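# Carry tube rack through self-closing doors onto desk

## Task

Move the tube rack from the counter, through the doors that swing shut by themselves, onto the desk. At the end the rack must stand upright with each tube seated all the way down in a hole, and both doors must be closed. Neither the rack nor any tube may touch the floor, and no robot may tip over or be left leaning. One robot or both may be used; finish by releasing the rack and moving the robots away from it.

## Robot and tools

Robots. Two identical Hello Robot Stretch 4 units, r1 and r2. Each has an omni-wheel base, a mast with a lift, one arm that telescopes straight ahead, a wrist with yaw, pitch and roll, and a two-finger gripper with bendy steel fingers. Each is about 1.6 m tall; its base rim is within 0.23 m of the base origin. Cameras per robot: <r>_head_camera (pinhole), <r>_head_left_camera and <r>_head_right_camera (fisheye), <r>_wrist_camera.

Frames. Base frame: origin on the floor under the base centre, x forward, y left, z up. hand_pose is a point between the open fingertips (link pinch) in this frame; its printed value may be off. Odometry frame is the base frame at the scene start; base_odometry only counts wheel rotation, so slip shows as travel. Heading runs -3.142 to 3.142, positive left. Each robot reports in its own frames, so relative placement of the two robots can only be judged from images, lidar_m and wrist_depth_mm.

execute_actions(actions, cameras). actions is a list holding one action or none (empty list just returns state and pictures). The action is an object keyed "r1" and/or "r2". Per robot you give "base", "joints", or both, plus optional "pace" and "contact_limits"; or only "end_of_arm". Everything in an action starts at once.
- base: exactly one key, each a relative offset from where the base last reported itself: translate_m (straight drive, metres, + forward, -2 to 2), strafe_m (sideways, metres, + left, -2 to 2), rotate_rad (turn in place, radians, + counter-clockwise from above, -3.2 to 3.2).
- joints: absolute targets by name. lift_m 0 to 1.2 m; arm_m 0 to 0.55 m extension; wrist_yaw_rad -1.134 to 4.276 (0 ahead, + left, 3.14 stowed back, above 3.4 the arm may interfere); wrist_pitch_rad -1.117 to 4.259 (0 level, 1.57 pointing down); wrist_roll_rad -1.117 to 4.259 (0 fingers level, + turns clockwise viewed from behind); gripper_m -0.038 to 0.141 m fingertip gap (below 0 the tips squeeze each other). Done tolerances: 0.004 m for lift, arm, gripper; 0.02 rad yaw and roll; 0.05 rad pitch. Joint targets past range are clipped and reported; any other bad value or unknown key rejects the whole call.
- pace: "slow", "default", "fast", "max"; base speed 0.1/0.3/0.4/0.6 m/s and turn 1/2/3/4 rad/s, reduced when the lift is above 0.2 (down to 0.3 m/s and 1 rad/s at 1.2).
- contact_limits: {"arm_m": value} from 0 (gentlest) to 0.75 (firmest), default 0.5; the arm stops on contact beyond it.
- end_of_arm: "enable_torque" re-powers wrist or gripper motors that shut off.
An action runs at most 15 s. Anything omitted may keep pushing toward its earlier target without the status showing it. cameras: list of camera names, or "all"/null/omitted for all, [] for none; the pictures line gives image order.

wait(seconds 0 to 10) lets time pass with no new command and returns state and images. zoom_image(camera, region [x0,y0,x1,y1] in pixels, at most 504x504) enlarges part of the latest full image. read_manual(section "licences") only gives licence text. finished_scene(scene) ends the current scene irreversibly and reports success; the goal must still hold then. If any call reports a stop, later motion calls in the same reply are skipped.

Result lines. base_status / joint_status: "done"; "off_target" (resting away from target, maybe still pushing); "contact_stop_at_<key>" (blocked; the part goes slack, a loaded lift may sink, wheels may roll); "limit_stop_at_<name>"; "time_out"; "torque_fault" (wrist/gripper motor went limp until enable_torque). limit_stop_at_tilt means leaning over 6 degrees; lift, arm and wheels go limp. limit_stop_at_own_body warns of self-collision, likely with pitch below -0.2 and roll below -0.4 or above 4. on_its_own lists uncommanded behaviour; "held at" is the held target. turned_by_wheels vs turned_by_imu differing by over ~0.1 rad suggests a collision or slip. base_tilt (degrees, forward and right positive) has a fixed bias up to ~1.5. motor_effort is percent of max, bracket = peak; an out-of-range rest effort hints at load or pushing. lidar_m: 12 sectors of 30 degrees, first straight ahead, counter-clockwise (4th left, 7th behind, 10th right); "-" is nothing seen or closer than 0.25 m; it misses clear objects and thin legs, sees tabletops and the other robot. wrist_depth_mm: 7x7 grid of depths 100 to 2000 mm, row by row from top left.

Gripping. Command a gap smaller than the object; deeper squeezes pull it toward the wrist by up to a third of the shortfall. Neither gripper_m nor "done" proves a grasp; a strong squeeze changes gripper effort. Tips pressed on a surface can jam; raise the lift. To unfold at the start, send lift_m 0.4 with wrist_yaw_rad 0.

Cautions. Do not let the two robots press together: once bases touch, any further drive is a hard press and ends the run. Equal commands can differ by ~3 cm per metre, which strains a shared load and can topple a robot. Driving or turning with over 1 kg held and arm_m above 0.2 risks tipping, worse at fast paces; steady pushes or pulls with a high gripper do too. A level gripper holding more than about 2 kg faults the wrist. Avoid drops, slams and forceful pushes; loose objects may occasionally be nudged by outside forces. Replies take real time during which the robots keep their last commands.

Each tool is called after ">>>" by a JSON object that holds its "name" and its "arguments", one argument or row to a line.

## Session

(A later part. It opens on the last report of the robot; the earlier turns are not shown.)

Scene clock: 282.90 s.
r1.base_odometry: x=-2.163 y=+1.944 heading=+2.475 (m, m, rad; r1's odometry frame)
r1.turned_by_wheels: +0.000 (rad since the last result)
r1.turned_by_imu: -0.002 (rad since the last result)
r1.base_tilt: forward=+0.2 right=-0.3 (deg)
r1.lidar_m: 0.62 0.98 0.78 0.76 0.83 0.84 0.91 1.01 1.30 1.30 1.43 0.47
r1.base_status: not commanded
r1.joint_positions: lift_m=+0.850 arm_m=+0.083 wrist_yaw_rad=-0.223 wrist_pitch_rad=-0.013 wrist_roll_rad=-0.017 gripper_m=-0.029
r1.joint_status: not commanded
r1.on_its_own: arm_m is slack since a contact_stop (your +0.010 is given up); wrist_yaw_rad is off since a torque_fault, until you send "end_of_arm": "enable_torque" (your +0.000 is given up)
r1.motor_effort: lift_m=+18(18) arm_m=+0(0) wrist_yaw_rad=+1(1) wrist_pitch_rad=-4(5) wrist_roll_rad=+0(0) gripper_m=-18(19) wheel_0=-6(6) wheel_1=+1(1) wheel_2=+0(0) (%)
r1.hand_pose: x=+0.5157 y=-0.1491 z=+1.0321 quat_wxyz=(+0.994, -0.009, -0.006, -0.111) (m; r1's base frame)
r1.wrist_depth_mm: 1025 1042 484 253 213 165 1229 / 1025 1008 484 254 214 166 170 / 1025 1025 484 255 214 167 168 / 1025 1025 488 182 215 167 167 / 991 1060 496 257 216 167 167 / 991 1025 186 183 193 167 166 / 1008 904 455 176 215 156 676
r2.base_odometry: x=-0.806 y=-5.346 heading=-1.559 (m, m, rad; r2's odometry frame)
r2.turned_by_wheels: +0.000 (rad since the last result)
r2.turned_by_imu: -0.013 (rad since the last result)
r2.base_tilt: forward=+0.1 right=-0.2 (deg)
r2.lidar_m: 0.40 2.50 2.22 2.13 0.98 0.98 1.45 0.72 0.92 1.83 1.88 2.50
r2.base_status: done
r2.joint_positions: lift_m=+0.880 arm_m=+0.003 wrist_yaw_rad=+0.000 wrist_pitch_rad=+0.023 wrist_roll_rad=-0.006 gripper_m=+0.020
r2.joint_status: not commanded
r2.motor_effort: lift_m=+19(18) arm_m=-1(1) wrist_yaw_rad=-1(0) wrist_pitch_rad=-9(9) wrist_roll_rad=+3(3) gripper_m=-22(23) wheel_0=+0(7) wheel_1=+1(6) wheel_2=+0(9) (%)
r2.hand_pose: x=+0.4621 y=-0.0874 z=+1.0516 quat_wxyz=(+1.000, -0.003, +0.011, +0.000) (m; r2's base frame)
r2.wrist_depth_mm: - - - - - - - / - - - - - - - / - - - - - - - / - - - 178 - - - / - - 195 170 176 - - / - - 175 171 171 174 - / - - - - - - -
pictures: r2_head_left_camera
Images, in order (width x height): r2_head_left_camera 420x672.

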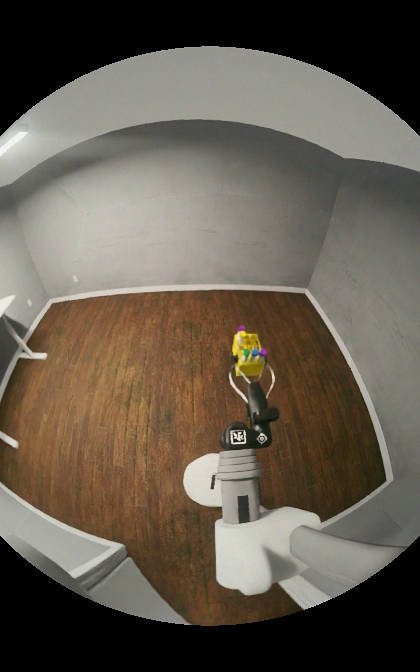

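>>> {"name": "execute_actions", "arguments": {
  "actions": [
    {"r2":{"base":{"translate_m":0.8}},"r1":{"joints":{"gripper_m":0.1}}}
  ],
  "cameras": []
}}

>>> {"name": "execute_actions", "arguments": {
  "actions": [
    {"r2":{"base":{"rotate_rad":1.54}},"r1":{"base":{"translate_m":-0.3}}}
  ],
  "cameras": []
}}

>>> {"name": "execute_actions", "arguments": {
  "actions": [
    {"r2":{"base":{"translate_m":1.2}}}
  ],
  "cameras": ["r2_head_camera","r2_wrist_camera","r1_head_camera"]
}}

Scene clock: 288.13 s.
r1.base_odometry: x=-2.163 y=+1.944 heading=+2.475 (m, m, rad; r1's odometry frame)
r1.turned_by_wheels: +0.000 (rad since the last result)
r1.turned_by_imu: -0.001 (rad since the last result)
r1.base_tilt: forward=+0.2 right=-0.3 (deg)
r1.lidar_m: 0.70 0.99 0.77 0.76 0.82 0.84 0.90 0.99 1.30 1.28 1.40 0.51
r1.base_status: not commanded
r1.joint_positions: lift_m=+0.850 arm_m=+0.083 wrist_yaw_rad=-0.225 wrist_pitch_rad=-0.013 wrist_roll_rad=-0.017 gripper_m=+0.100
r1.joint_status: all done
r1.on_its_own: arm_m is slack since a contact_stop (your +0.010 is given up); wrist_yaw_rad is off since a torque_fault, until you send "end_of_arm": "enable_torque" (your +0.000 is given up)
r1.motor_effort: lift_m=+18(18) arm_m=+0(0) wrist_yaw_rad=-3(1) wrist_pitch_rad=-5(5) wrist_roll_rad=+0(0) gripper_m=-2(18) wheel_0=-4(6) wheel_1=+1(1) wheel_2=+0(0) (%)
r1.hand_pose: x=+0.5154 y=-0.1495 z=+1.0321 quat_wxyz=(+0.994, -0.009, -0.006, -0.112) (m; r1's base frame)
r1.wrist_depth_mm: 1008 1008 564 375 249 218 189 / 1008 1042 569 377 259 220 190 / 1025 1008 580 375 253 221 191 / 991 1008 580 377 252 223 191 / 1008 1025 580 377 253 221 192 / 991 1008 473 379 197 222 191 / 1008 917 597 155 252 208 191
r2.base_odometry: x=-0.797 y=-6.146 heading=-1.559 (m, m, rad; r2's odometry frame)
r2.turned_by_wheels: +0.000 (rad since the last result)
r2.turned_by_imu: -0.007 (rad since the last result)
r2.base_tilt: forward=+0.1 right=-0.1 (deg)
r2.lidar_m: 0.40 1.67 2.23 2.15 2.22 1.67 1.49 1.51 1.91 1.81 1.86 1.73
r2.base_status: done
r2.joint_positions: lift_m=+0.880 arm_m=+0.003 wrist_yaw_rad=+0.000 wrist_pitch_rad=+0.023 wrist_roll_rad=-0.006 gripper_m=+0.020
r2.joint_status: not commanded
r2.motor_effort: lift_m=+18(19) arm_m=-1(1) wrist_yaw_rad=+0(1) wrist_pitch_rad=-8(9) wrist_roll_rad=+4(4) gripper_m=-26(25) wheel_0=-1(3) wheel_1=-1(6) wheel_2=+2(9) (%)
r2.hand_pose: x=+0.4621 y=-0.0874 z=+1.0516 quat_wxyz=(+1.000, -0.003, +0.011, +0.000) (m; r2's base frame)
r2.wrist_depth_mm: 1366 1397 1366 1397 1397 1397 1430 / 1366 1397 1366 1397 1430 1430 1464 / 1336 1430 1397 1397 1430 1464 1464 / 1397 1397 1397 177 1430 1464 1464 / 1397 1397 195 170 176 1499 1464 / 1430 1397 174 171 172 174 1499 / 1430 1430 1430 - 1464 1499 1499
pictures: none
No camera images: the call's "cameras" was empty. Leave "cameras" out to get every camera's image.

Scene clock: 290.60 s.
r1.base_odometry: x=-1.927 y=+1.758 heading=+2.475 (m, m, rad; r1's odometry frame)
r1.turned_by_wheels: +0.000 (rad since the last result)
r1.turned_by_imu: +0.000 (rad since the last result)
r1.base_tilt: forward=+0.2 right=-0.3 (deg)
r1.lidar_m: 1.19 1.04 0.81 0.80 0.68 0.58 0.60 0.68 0.88 1.28 1.35 0.96
r1.base_status: done
r1.joint_positions: lift_m=+0.850 arm_m=+0.086 wrist_yaw_rad=-0.009 wrist_pitch_rad=-0.013 wrist_roll_rad=-0.017 gripper_m=+0.100
r1.joint_status: not commanded
r1.on_its_own: arm_m is slack since a contact_stop (your +0.010 is given up); wrist_yaw_rad is off since a torque_fault, until you send "end_of_arm": "enable_torque"
r1.motor_effort: lift_m=+18(18) arm_m=+0(0) wrist_yaw_rad=+0(1) wrist_pitch_rad=-5(4) wrist_roll_rad=+0(0) gripper_m=+1(4) wheel_0=+0(11) wheel_1=+0(5) wheel_2=-2(12) (%)
r1.hand_pose: x=+0.5444 y=-0.0901 z=+1.0321 quat_wxyz=(+1.000, -0.009, -0.007, -0.005) (m; r1's base frame)
r1.wrist_depth_mm: 1138 1430 1430 1098 854 691 591 / 1138 1430 1430 1118 842 676 597 / 1138 1430 1430 1118 854 683 603 / 1098 1464 1430 1118 866 683 580 / 1118 1430 1397 1160 842 691 585 / 1118 1336 1366 1138 197 691 585 / 1118 1281 1397 152 866 627 585
r2.base_odometry: x=-0.797 y=-6.146 heading=-0.019 (m, m, rad; r2's odometry frame)
r2.turned_by_wheels: +1.540 (rad since the last result)
r2.turned_by_imu: +1.572 (rad since the last result)
r2.base_tilt: forward=+0.4 right=-0.1 (deg)
r2.lidar_m: 0.41 2.20 1.66 1.47 1.49 1.94 1.80 1.85 1.73 1.63 1.68 2.19
r2.base_status: done
r2.joint_positions: lift_m=+0.880 arm_m=+0.003 wrist_yaw_rad=+0.000 wrist_pitch_rad=+0.023 wrist_roll_rad=-0.006 gripper_m=+0.020
r2.joint_status: not commanded
r2.motor_effort: lift_m=+19(19) arm_m=-1(1) wrist_yaw_rad=-1(0) wrist_pitch_rad=-9(9) wrist_roll_rad=+4(3) gripper_m=-23(20) wheel_0=+0(5) wheel_1=+0(6) wheel_2=-1(6) (%)
r2.hand_pose: x=+0.4621 y=-0.0874 z=+1.0516 quat_wxyz=(+1.000, -0.003, +0.011, +0.000) (m; r2's base frame)
r2.wrist_depth_mm: - - - - - - 1921 / - - - - - - 1983 / - - - - - - - / - - - 177 - - - / - - 195 170 176 - - / - - 175 171 171 174 - / - - - - - - 1921
pictures: none
No camera images: the call's "cameras" was empty. Leave "cameras" out to get every camera's image.

Scene clock: 296.07 s.
r1.base_odometry: x=-1.927 y=+1.758 heading=+2.475 (m, m, rad; r1's odometry frame)
r1.turned_by_wheels: +0.000 (rad since the last result)
r1.turned_by_imu: -0.002 (rad since the last result)
r1.base_tilt: forward=+0.2 right=-0.3 (deg)
r1.lidar_m: 1.65 1.02 0.81 0.80 0.69 0.57 0.59 0.67 0.88 1.25 1.37 1.67
r1.base_status: not commanded
r1.joint_positions: lift_m=+0.850 arm_m=+0.086 wrist_yaw_rad=-0.009 wrist_pitch_rad=-0.013 wrist_roll_rad=-0.017 gripper_m=+0.100
r1.joint_status: not commanded
r1.on_its_own: arm_m is slack since a contact_stop (your +0.010 is given up); wrist_yaw_rad is off since a torque_fault, until you send "end_of_arm": "enable_torque"
r1.motor_effort: lift_m=+18(18) arm_m=+0(0) wrist_yaw_rad=-2(1) wrist_pitch_rad=-5(5) wrist_roll_rad=+0(0) gripper_m=+2(1) wheel_0=+0(0) wheel_1=+0(0) wheel_2=-1(2) (%)
r1.hand_pose: x=+0.5444 y=-0.0901 z=+1.0321 quat_wxyz=(+1.000, -0.009, -0.007, -0.005) (m; r1's base frame)
r1.wrist_depth_mm: 1160 1464 1397 1397 1366 1336 1255 / 1118 1430 1397 1397 1336 1308 1308 / 1138 1397 1397 1366 1366 1366 1281 / 1118 1397 1430 1336 1366 1281 1281 / 1138 1464 1397 1397 1308 1308 1281 / 1138 1308 1397 1397 198 1308 1308 / 1118 1336 1464 152 1397 1308 1281
r2.base_odometry: x=+0.403 y=-6.169 heading=-0.019 (m, m, rad; r2's odometry frame)
r2.turned_by_wheels: +0.000 (rad since the last result)
r2.turned_by_imu: -0.009 (rad since the last result)
r2.base_tilt: forward=+0.2 right=-0.2 (deg)
r2.lidar_m: 0.40 0.96 1.24 1.53 1.59 2.14 3.00 2.40 1.65 1.54 1.57 0.98
r2.base_status: done
r2.joint_positions: lift_m=+0.880 arm_m=+0.003 wrist_yaw_rad=+0.000 wrist_pitch_rad=+0.023 wrist_roll_rad=-0.006 gripper_m=+0.020
r2.joint_status: not commanded
r2.motor_effort: lift_m=+19(19) arm_m=-1(1) wrist_yaw_rad=+0(0) wrist_pitch_rad=-10(9) wrist_roll_rad=+4(4) gripper_m=-24(23) wheel_0=+0(5) wheel_1=+1(5) wheel_2=+1(9) (%)
r2.hand_pose: x=+0.4621 y=-0.0874 z=+1.0516 quat_wxyz=(+1.000, -0.003, +0.011, +0.000) (m; r2's base frame)
r2.wrist_depth_mm: 1397 1397 1464 1464 1464 1499 1537 / 1397 1464 1464 1499 1499 1537 1537 / 1430 1464 1499 1464 1499 1537 1576 / 1430 1430 1464 177 1537 1537 1576 / 878 831 195 170 175 1576 1576 / 1464 1499 174 171 171 174 1618 / 1499 1499 1537 - 1576 1618 1618
pictures: r1_head_camera, r2_head_camera, r2_wrist_camera
Images, in order (width x height): r1_head_camera 420x560, r2_head_camera 420x560, r2_wrist_camera 616x392.

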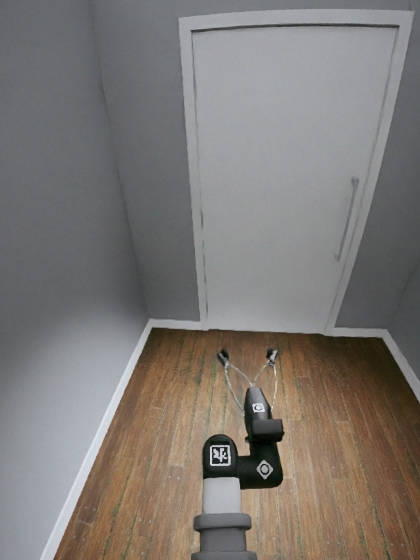

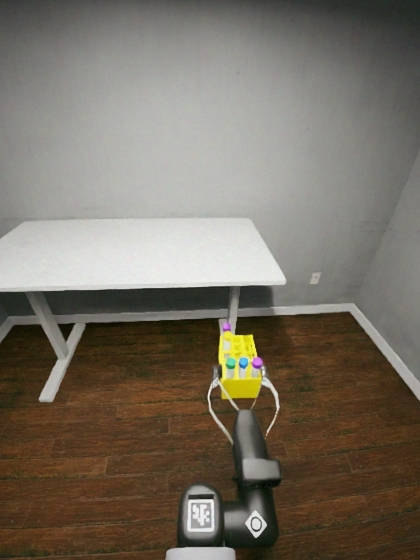

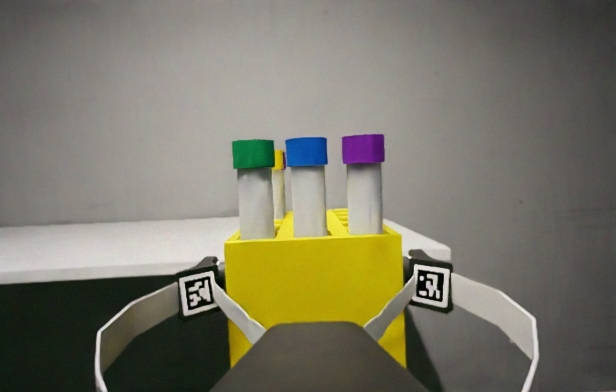

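>>> {"name": "execute_actions", "arguments": {
  "actions": [
    {"r2":{"base":{"strafe_m":0.45},"joints":{"lift_m":1.0}}}
  ],
  "cameras": []
}}

>>> {"name": "execute_actions", "arguments": {
  "actions": [
    {"r2":{"base":{"translate_m":0.55},"joints":{"arm_m":0.25}}}
  ],
  "cameras": ["r2_head_camera","r2_wrist_camera"]
}}

Scene clock: 300.63 s.
r1.base_odometry: x=-1.927 y=+1.758 heading=+2.475 (m, m, rad; r1's odometry frame)
r1.turned_by_wheels: +0.000 (rad since the last result)
r1.turned_by_imu: -0.001 (rad since the last result)
r1.base_tilt: forward=+0.2 right=-0.3 (deg)
r1.lidar_m: 1.65 1.03 0.79 0.79 0.67 0.55 0.61 0.67 0.87 1.26 1.38 1.68
r1.base_status: not commanded
r1.joint_positions: lift_m=+0.850 arm_m=+0.086 wrist_yaw_rad=-0.009 wrist_pitch_rad=-0.013 wrist_roll_rad=-0.017 gripper_m=+0.100
r1.joint_status: not commanded
r1.on_its_own: arm_m is slack since a contact_stop (your +0.010 is given up); wrist_yaw_rad is off since a torque_fault, until you send "end_of_arm": "enable_torque"
r1.motor_effort: lift_m=+17(18) arm_m=+0(0) wrist_yaw_rad=-4(1) wrist_pitch_rad=-4(4) wrist_roll_rad=+0(0) gripper_m=+0(1) wheel_0=+0(0) wheel_1=+0(0) wheel_2=-2(2) (%)
r1.hand_pose: x=+0.5444 y=-0.0901 z=+1.0321 quat_wxyz=(+1.000, -0.009, -0.007, -0.005) (m; r1's base frame)
r1.wrist_depth_mm: 1138 1430 1430 1366 1336 1336 1308 / 1160 1430 1397 1397 1336 1336 1336 / 1138 1397 1397 1397 1336 1281 1281 / 1118 1397 1430 1366 1336 1308 1281 / 1118 1464 1430 1366 1366 1308 1308 / 1098 1336 1397 1366 197 1336 1281 / 1118 1281 1430 151 1397 1308 1281
r2.base_odometry: x=+0.412 y=-5.719 heading=-0.019 (m, m, rad; r2's odometry frame)
r2.turned_by_wheels: +0.000 (rad since the last result)
r2.turned_by_imu: +0.000 (rad since the last result)
r2.base_tilt: forward=+0.3 right=+0.0 (deg)
r2.lidar_m: 0.40 0.93 1.16 1.08 1.13 1.61 3.03 3.07 2.11 1.99 2.04 0.40
r2.base_status: done
r2.joint_positions: lift_m=+1.000 arm_m=+0.003 wrist_yaw_rad=+0.000 wrist_pitch_rad=+0.023 wrist_roll_rad=-0.006 gripper_m=+0.020
r2.joint_status: all done
r2.motor_effort: lift_m=+20(22) arm_m=-1(1) wrist_yaw_rad=+0(0) wrist_pitch_rad=-10(9) wrist_roll_rad=+5(3) gripper_m=-23(21) wheel_0=+2(7) wheel_1=+1(9) wheel_2=+1(2) (%)
r2.hand_pose: x=+0.4621 y=-0.0874 z=+1.1715 quat_wxyz=(+1.000, -0.003, +0.011, +0.000) (m; r2's base frame)
r2.wrist_depth_mm: 1397 1397 1430 1430 1464 1464 1499 / 1397 1397 1464 1430 1464 1464 1537 / 1397 1430 1430 1464 1499 1499 1537 / 1430 1397 1430 178 1499 1499 1537 / 1430 1430 195 170 177 1229 1537 / 831 699 175 171 172 174 842 / 1430 1499 1499 - 1576 1537 1618
pictures: none
No camera images: the call's "cameras" was empty. Leave "cameras" out to get every camera's image.

Scene clock: 303.93 s.
r1.base_odometry: x=-1.927 y=+1.758 heading=+2.475 (m, m, rad; r1's odometry frame)
r1.turned_by_wheels: +0.000 (rad since the last result)
r1.turned_by_imu: -0.001 (rad since the last result)
r1.base_tilt: forward=+0.2 right=-0.2 (deg)
r1.lidar_m: 1.65 1.04 0.81 0.79 0.70 0.57 0.60 0.66 0.87 1.26 1.36 1.66
r1.base_status: not commanded
r1.joint_positions: lift_m=+0.850 arm_m=+0.086 wrist_yaw_rad=-0.009 wrist_pitch_rad=-0.013 wrist_roll_rad=-0.017 gripper_m=+0.100
r1.joint_status: not commanded
r1.on_its_own: arm_m is slack since a contact_stop (your +0.010 is given up); wrist_yaw_rad is off since a torque_fault, until you send "end_of_arm": "enable_torque"
r1.motor_effort: lift_m=+18(18) arm_m=+0(0) wrist_yaw_rad=-1(1) wrist_pitch_rad=-5(5) wrist_roll_rad=+0(0) gripper_m=+1(1) wheel_0=+0(0) wheel_1=+0(0) wheel_2=-2(2) (%)
r1.hand_pose: x=+0.5444 y=-0.0901 z=+1.0321 quat_wxyz=(+1.000, -0.009, -0.007, -0.005) (m; r1's base frame)
r1.wrist_depth_mm: 1160 1464 1397 1366 1366 1336 1308 / 1160 1430 1397 1366 1366 1336 1281 / 1118 1430 1397 1366 1308 1366 1255 / 1138 1430 1430 1397 1336 1336 1308 / 1118 1397 1397 1397 1366 1336 1281 / 1118 1336 1397 1397 197 1281 1308 / 1118 1308 1366 152 1336 1308 1308
r2.base_odometry: x=+0.961 y=-5.730 heading=-0.019 (m, m, rad; r2's odometry frame)
r2.turned_by_wheels: +0.000 (rad since the last result)
r2.turned_by_imu: -0.005 (rad since the last result)
r2.base_tilt: forward=+0.3 right=+0.0 (deg)
r2.lidar_m: 0.35 0.37 0.48 1.11 1.16 1.53 3.63 3.03 2.09 1.97 0.56 0.39
r2.base_status: done
r2.joint_positions: lift_m=+1.000 arm_m=+0.249 wrist_yaw_rad=+0.000 wrist_pitch_rad=+0.023 wrist_roll_rad=-0.006 gripper_m=+0.020
r2.joint_status: all done
r2.motor_effort: lift_m=+20(21) arm_m=+5(7) wrist_yaw_rad=-1(1) wrist_pitch_rad=-9(9) wrist_roll_rad=+4(3) gripper_m=-21(22) wheel_0=+1(5) wheel_1=+1(6) wheel_2=+2(8) (%)
r2.hand_pose: x=+0.7085 y=-0.0874 z=+1.1715 quat_wxyz=(+1.000, -0.003, +0.011, +0.000) (m; r2's base frame)
r2.wrist_depth_mm: 640 654 654 661 683 691 707 / 647 654 668 676 691 699 707 / 647 661 668 676 683 707 715 / 654 668 676 181 699 707 715 / 661 676 195 170 176 715 723 / 668 668 175 171 171 174 732 / 574 530 525 - 525 521 512
pictures: r2_head_camera, r2_wrist_camera
Images, in order (width x height): r2_head_camera 420x560, r2_wrist_camera 616x392.

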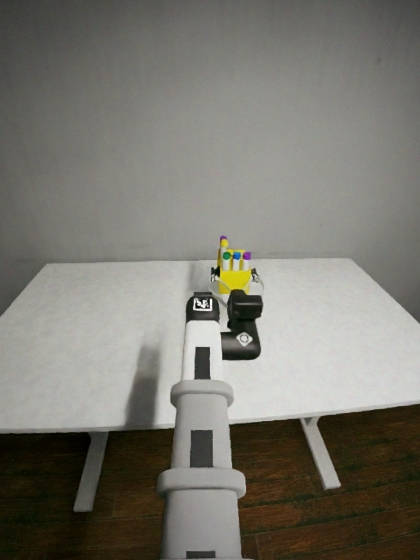

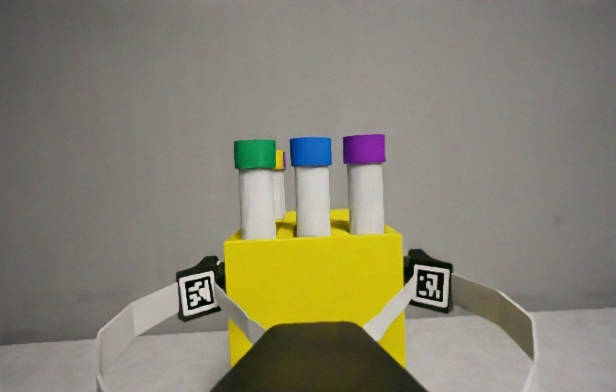

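>>> {"name": "execute_actions", "arguments": {
  "actions": [
    {"r2":{"joints":{"lift_m":0.845},"pace":"slow"}}
  ],
  "cameras": ["r2_wrist_camera"]
}}

Scene clock: 307.13 s.
r1.base_odometry: x=-1.927 y=+1.758 heading=+2.475 (m, m, rad; r1's odometry frame)
r1.turned_by_wheels: +0.000 (rad since the last result)
r1.turned_by_imu: -0.001 (rad since the last result)
r1.base_tilt: forward=+0.2 right=-0.3 (deg)
r1.lidar_m: 1.65 1.02 0.82 0.80 0.69 0.57 0.61 0.69 0.89 1.24 1.38 1.70
r1.base_status: not commanded
r1.joint_positions: lift_m=+0.850 arm_m=+0.086 wrist_yaw_rad=-0.009 wrist_pitch_rad=-0.013 wrist_roll_rad=-0.017 gripper_m=+0.100
r1.joint_status: not commanded
r1.on_its_own: arm_m is slack since a contact_stop (your +0.010 is given up); wrist_yaw_rad is off since a torque_fault, until you send "end_of_arm": "enable_torque"
r1.motor_effort: lift_m=+18(18) arm_m=+0(0) wrist_yaw_rad=+2(1) wrist_pitch_rad=-4(4) wrist_roll_rad=+1(0) gripper_m=-2(2) wheel_0=+0(0) wheel_1=+0(0) wheel_2=-2(2) (%)
r1.hand_pose: x=+0.5444 y=-0.0901 z=+1.0321 quat_wxyz=(+1.000, -0.009, -0.007, -0.005) (m; r1's base frame)
r1.wrist_depth_mm: 1138 1464 1464 1366 1366 1336 1308 / 1160 1397 1397 1397 1366 1366 1281 / 1118 1430 1397 1397 1366 1336 1281 / 1138 1397 1430 1397 1366 1336 1281 / 1118 1464 1397 1366 1336 1336 1308 / 1118 1308 1397 1397 197 1308 1281 / 1118 1281 1430 151 1336 1336 1255
r2.base_odometry: x=+0.961 y=-5.730 heading=-0.019 (m, m, rad; r2's odometry frame)
r2.turned_by_wheels: +0.000 (rad since the last result)
r2.turned_by_imu: -0.001 (rad since the last result)
r2.base_tilt: forward=+0.1 right=-0.3 (deg)
r2.lidar_m: 0.37 0.37 0.49 1.13 1.17 1.52 3.63 3.04 2.09 1.95 0.56 0.40
r2.base_status: not commanded
r2.joint_positions: lift_m=+0.845 arm_m=+0.249 wrist_yaw_rad=+0.000 wrist_pitch_rad=+0.023 wrist_roll_rad=-0.006 gripper_m=+0.020
r2.joint_status: all done
r2.motor_effort: lift_m=+15(19) arm_m=+5(5) wrist_yaw_rad=+0(1) wrist_pitch_rad=-9(9) wrist_roll_rad=+3(4) gripper_m=-20(23) wheel_0=+1(1) wheel_1=+1(1) wheel_2=+2(2) (%)
r2.hand_pose: x=+0.7085 y=-0.0874 z=+1.0169 quat_wxyz=(+1.000, -0.003, +0.011, +0.000) (m; r2's base frame)
r2.wrist_depth_mm: 640 647 654 676 676 691 699 / 647 654 661 676 691 691 707 / 647 661 668 676 691 707 715 / 654 668 676 179 691 707 723 / 654 647 195 170 176 539 521 / 370 309 174 171 172 174 319 / 256 237 233 - 236 232 229
pictures: r2_wrist_camera
Images, in order (width x height): r2_wrist_camera 616x392.

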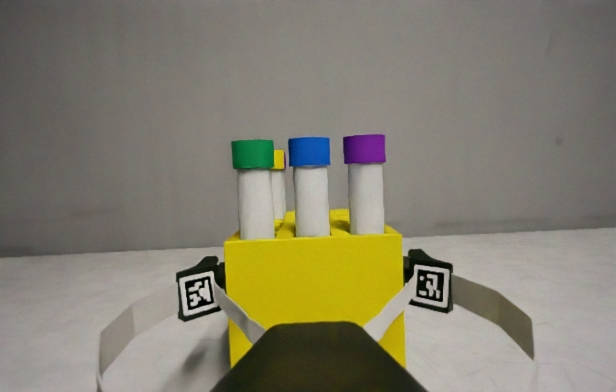

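>>> {"name": "execute_actions", "arguments": {
  "actions": [
    {"r2":{"joints":{"lift_m":0.826},"pace":"slow"}}
  ],
  "cameras": []
}}

>>> {"name": "execute_actions", "arguments": {
  "actions": [
    {"r2":{"joints":{"gripper_m":0.14}}}
  ],
  "cameras": []
}}

>>> {"name": "execute_actions", "arguments": {
  "actions": [
    {"r2":{"joints":{"arm_m":0.0,"lift_m":0.86}}}
  ],
  "cameras": ["r2_wrist_camera","r2_head_camera"]
}}

Scene clock: 308.97 s.
r1.base_odometry: x=-1.927 y=+1.758 heading=+2.475 (m, m, rad; r1's odometry frame)
r1.turned_by_wheels: +0.000 (rad since the last result)
r1.turned_by_imu: -0.001 (rad since the last result)
r1.base_tilt: forward=+0.2 right=-0.3 (deg)
r1.lidar_m: 1.67 1.04 0.80 0.78 0.69 0.56 0.62 0.68 0.90 1.26 1.38 1.70
r1.base_status: not commanded
r1.joint_positions: lift_m=+0.850 arm_m=+0.086 wrist_yaw_rad=-0.009 wrist_pitch_rad=-0.013 wrist_roll_rad=-0.017 gripper_m=+0.100
r1.joint_status: not commanded
r1.on_its_own: arm_m is slack since a contact_stop (your +0.010 is given up); wrist_yaw_rad is off since a torque_fault, until you send "end_of_arm": "enable_torque"
r1.motor_effort: lift_m=+18(17) arm_m=+0(0) wrist_yaw_rad=-4(1) wrist_pitch_rad=-5(5) wrist_roll_rad=+0(0) gripper_m=-3(2) wheel_0=+0(0) wheel_1=+0(0) wheel_2=-2(3) (%)
r1.hand_pose: x=+0.5444 y=-0.0901 z=+1.0321 quat_wxyz=(+1.000, -0.009, -0.007, -0.005) (m; r1's base frame)
r1.wrist_depth_mm: 1138 1397 1397 1397 1366 1336 1281 / 1138 1397 1430 1366 1366 1308 1308 / 1138 1430 1366 1366 1366 1336 1281 / 1118 1430 1397 1430 1366 1308 1336 / 1118 1464 1430 1366 1366 1308 1308 / 1118 1336 1366 1366 196 1281 1281 / 1118 1308 1430 151 1336 1281 1281
r2.base_odometry: x=+0.961 y=-5.730 heading=-0.019 (m, m, rad; r2's odometry frame)
r2.turned_by_wheels: +0.000 (rad since the last result)
r2.turned_by_imu: -0.001 (rad since the last result)
r2.base_tilt: forward=+0.2 right=-0.1 (deg)
r2.lidar_m: 0.37 0.36 0.50 1.13 1.15 1.53 3.61 3.03 2.08 1.96 0.56 0.41
r2.base_status: not commanded
r2.joint_positions: lift_m=+0.826 arm_m=+0.249 wrist_yaw_rad=+0.000 wrist_pitch_rad=+0.023 wrist_roll_rad=-0.006 gripper_m=+0.020
r2.joint_status: all done
r2.motor_effort: lift_m=+16(15) arm_m=+5(5) wrist_yaw_rad=+0(0) wrist_pitch_rad=-9(8) wrist_roll_rad=+3(3) gripper_m=-18(21) wheel_0=+0(1) wheel_1=+1(1) wheel_2=+2(2) (%)
r2.hand_pose: x=+0.7085 y=-0.0874 z=+0.9979 quat_wxyz=(+1.000, -0.003, +0.011, +0.000) (m; r2's base frame)
r2.wrist_depth_mm: 634 647 661 668 683 691 707 / 640 654 668 668 691 691 699 / 654 661 668 676 699 707 715 / 654 668 668 178 691 707 715 / 574 544 195 170 177 459 445 / 315 263 175 171 171 174 272 / 217 202 198 - 200 197 195
pictures: none
No camera images: the call's "cameras" was empty. Leave "cameras" out to get every camera's image.

Scene clock: 311.13 s.
r1.base_odometry: x=-1.927 y=+1.758 heading=+2.475 (m, m, rad; r1's odometry frame)
r1.turned_by_wheels: +0.000 (rad since the last result)
r1.turned_by_imu: -0.001 (rad since the last result)
r1.base_tilt: forward=+0.2 right=-0.3 (deg)
r1.lidar_m: 1.67 1.04 0.80 0.78 0.69 0.56 0.61 0.66 0.91 1.25 1.38 1.68
r1.base_status: not commanded
r1.joint_positions: lift_m=+0.850 arm_m=+0.086 wrist_yaw_rad=-0.009 wrist_pitch_rad=-0.013 wrist_roll_rad=-0.017 gripper_m=+0.100
r1.joint_status: not commanded
r1.on_its_own: arm_m is slack since a contact_stop (your +0.010 is given up); wrist_yaw_rad is off since a torque_fault, until you send "end_of_arm": "enable_torque"
r1.motor_effort: lift_m=+18(18) arm_m=+0(0) wrist_yaw_rad=+0(1) wrist_pitch_rad=-5(4) wrist_roll_rad=+0(0) gripper_m=-2(0) wheel_0=+0(0) wheel_1=+0(0) wheel_2=-2(2) (%)
r1.hand_pose: x=+0.5444 y=-0.0901 z=+1.0321 quat_wxyz=(+1.000, -0.009, -0.007, -0.005) (m; r1's base frame)
r1.wrist_depth_mm: 1160 1430 1430 1336 1336 1366 1255 / 1138 1464 1430 1366 1366 1336 1281 / 1118 1397 1430 1397 1336 1281 1281 / 1138 1397 1430 1366 1336 1308 1336 / 1138 1397 1464 1397 1366 1308 1281 / 1138 1308 1366 1397 197 1336 1281 / 1118 1308 1430 151 1366 1308 1281
r2.base_odometry: x=+0.961 y=-5.730 heading=-0.019 (m, m, rad; r2's odometry frame)
r2.turned_by_wheels: +0.000 (rad since the last result)
r2.turned_by_imu: -0.001 (rad since the last result)
r2.base_tilt: forward=+0.2 right=-0.3 (deg)
r2.lidar_m: 0.36 0.36 0.49 1.12 1.16 1.52 3.64 3.03 2.09 1.96 0.56 0.41
r2.base_status: not commanded
r2.joint_positions: lift_m=+0.826 arm_m=+0.249 wrist_yaw_rad=+0.000 wrist_pitch_rad=+0.022 wrist_roll_rad=-0.006 gripper_m=+0.140
r2.joint_status: all done
r2.motor_effort: lift_m=+15(15) arm_m=+5(5) wrist_yaw_rad=-1(0) wrist_pitch_rad=-6(8) wrist_roll_rad=+3(4) gripper_m=+3(25) wheel_0=+0(0) wheel_1=+1(1) wheel_2=+2(2) (%)
r2.hand_pose: x=+0.7085 y=-0.0874 z=+0.9982 quat_wxyz=(+1.000, -0.003, +0.011, +0.000) (m; r2's base frame)
r2.wrist_depth_mm: 647 647 661 668 676 699 699 / 647 654 668 676 683 699 707 / 647 654 668 683 691 699 715 / 647 661 668 198 699 715 715 / 580 549 452 189 375 402 449 / 317 279 196 163 191 255 273 / 219 204 210 - 202 198 196
pictures: none
No camera images: the call's "cameras" was empty. Leave "cameras" out to get every camera's image.

Scene clock: 313.00 s.
r1.base_odometry: x=-1.927 y=+1.758 heading=+2.475 (m, m, rad; r1's odometry frame)
r1.turned_by_wheels: +0.000 (rad since the last result)
r1.turned_by_imu: -0.001 (rad since the last result)
r1.base_tilt: forward=+0.1 right=-0.2 (deg)
r1.lidar_m: 1.64 1.03 0.80 0.78 0.70 0.57 0.58 0.67 0.86 1.24 1.35 1.67
r1.base_status: not commanded
r1.joint_positions: lift_m=+0.850 arm_m=+0.086 wrist_yaw_rad=-0.009 wrist_pitch_rad=-0.013 wrist_roll_rad=-0.017 gripper_m=+0.100
r1.joint_status: not commanded
r1.on_its_own: arm_m is slack since a contact_stop (your +0.010 is given up); wrist_yaw_rad is off since a torque_fault, until you send "end_of_arm": "enable_torque"
r1.motor_effort: lift_m=+18(18) arm_m=+0(0) wrist_yaw_rad=+0(1) wrist_pitch_rad=-5(4) wrist_roll_rad=+0(0) gripper_m=+1(4) wheel_0=+0(0) wheel_1=+0(0) wheel_2=-2(2) (%)
r1.hand_pose: x=+0.5444 y=-0.0901 z=+1.0321 quat_wxyz=(+1.000, -0.009, -0.007, -0.005) (m; r1's base frame)
r1.wrist_depth_mm: 1138 1430 1397 1366 1336 1308 1281 / 1138 1430 1430 1430 1336 1308 1308 / 1138 1397 1397 1366 1366 1366 1308 / 1118 1464 1397 1366 1336 1336 1308 / 1138 1430 1397 1397 1366 1336 1281 / 1160 1336 1366 1336 197 1336 1308 / 1138 1308 1430 151 1336 1366 1281
r2.base_odometry: x=+0.961 y=-5.730 heading=-0.019 (m, m, rad; r2's odometry frame)
r2.turned_by_wheels: +0.000 (rad since the last result)
r2.turned_by_imu: -0.001 (rad since the last result)
r2.base_tilt: forward=+0.2 right=-0.1 (deg)
r2.lidar_m: 0.37 0.37 0.50 1.13 1.15 1.51 3.62 3.04 2.08 1.96 0.56 0.42
r2.base_status: not commanded
r2.joint_positions: lift_m=+0.860 arm_m=+0.003 wrist_yaw_rad=+0.000 wrist_pitch_rad=+0.022 wrist_roll_rad=-0.006 gripper_m=+0.140
r2.joint_status: all done
joint sent to its limit — the command would take r2.arm_m past its lower limit, so that joint was sent only as far as its limit.
r2.motor_effort: lift_m=+21(21) arm_m=-5(7) wrist_yaw_rad=+0(1) wrist_pitch_rad=-5(6) wrist_roll_rad=+4(4) gripper_m=+0(1) wheel_0=+0(1) wheel_1=+1(1) wheel_2=+2(1) (%)
r2.hand_pose: x=+0.4628 y=-0.0874 z=+1.0318 quat_wxyz=(+1.000, -0.003, +0.011, +0.000) (m; r2's base frame)
r2.wrist_depth_mm: 866 878 891 904 931 946 946 / 878 891 904 917 931 946 960 / 891 891 904 917 931 960 960 / 891 904 917 917 946 976 960 / 778 741 699 436 640 539 597 / 421 370 342 163 327 340 366 / 290 270 281 - 285 264 260
pictures: r2_head_camera, r2_wrist_camera
Images, in order (width x height): r2_head_camera 420x560, r2_wrist_camera 616x392.

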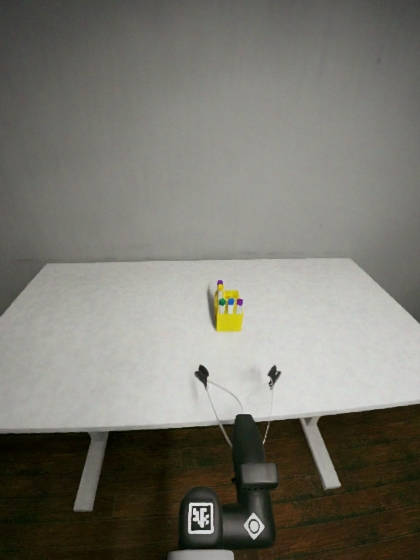

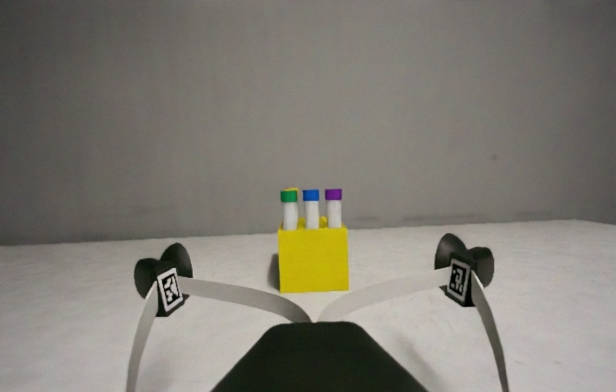

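Tubes look level.

>>> {"name": "finished_scene", "arguments": {
  "scene": 1
}}

The scene is finished: the task was done.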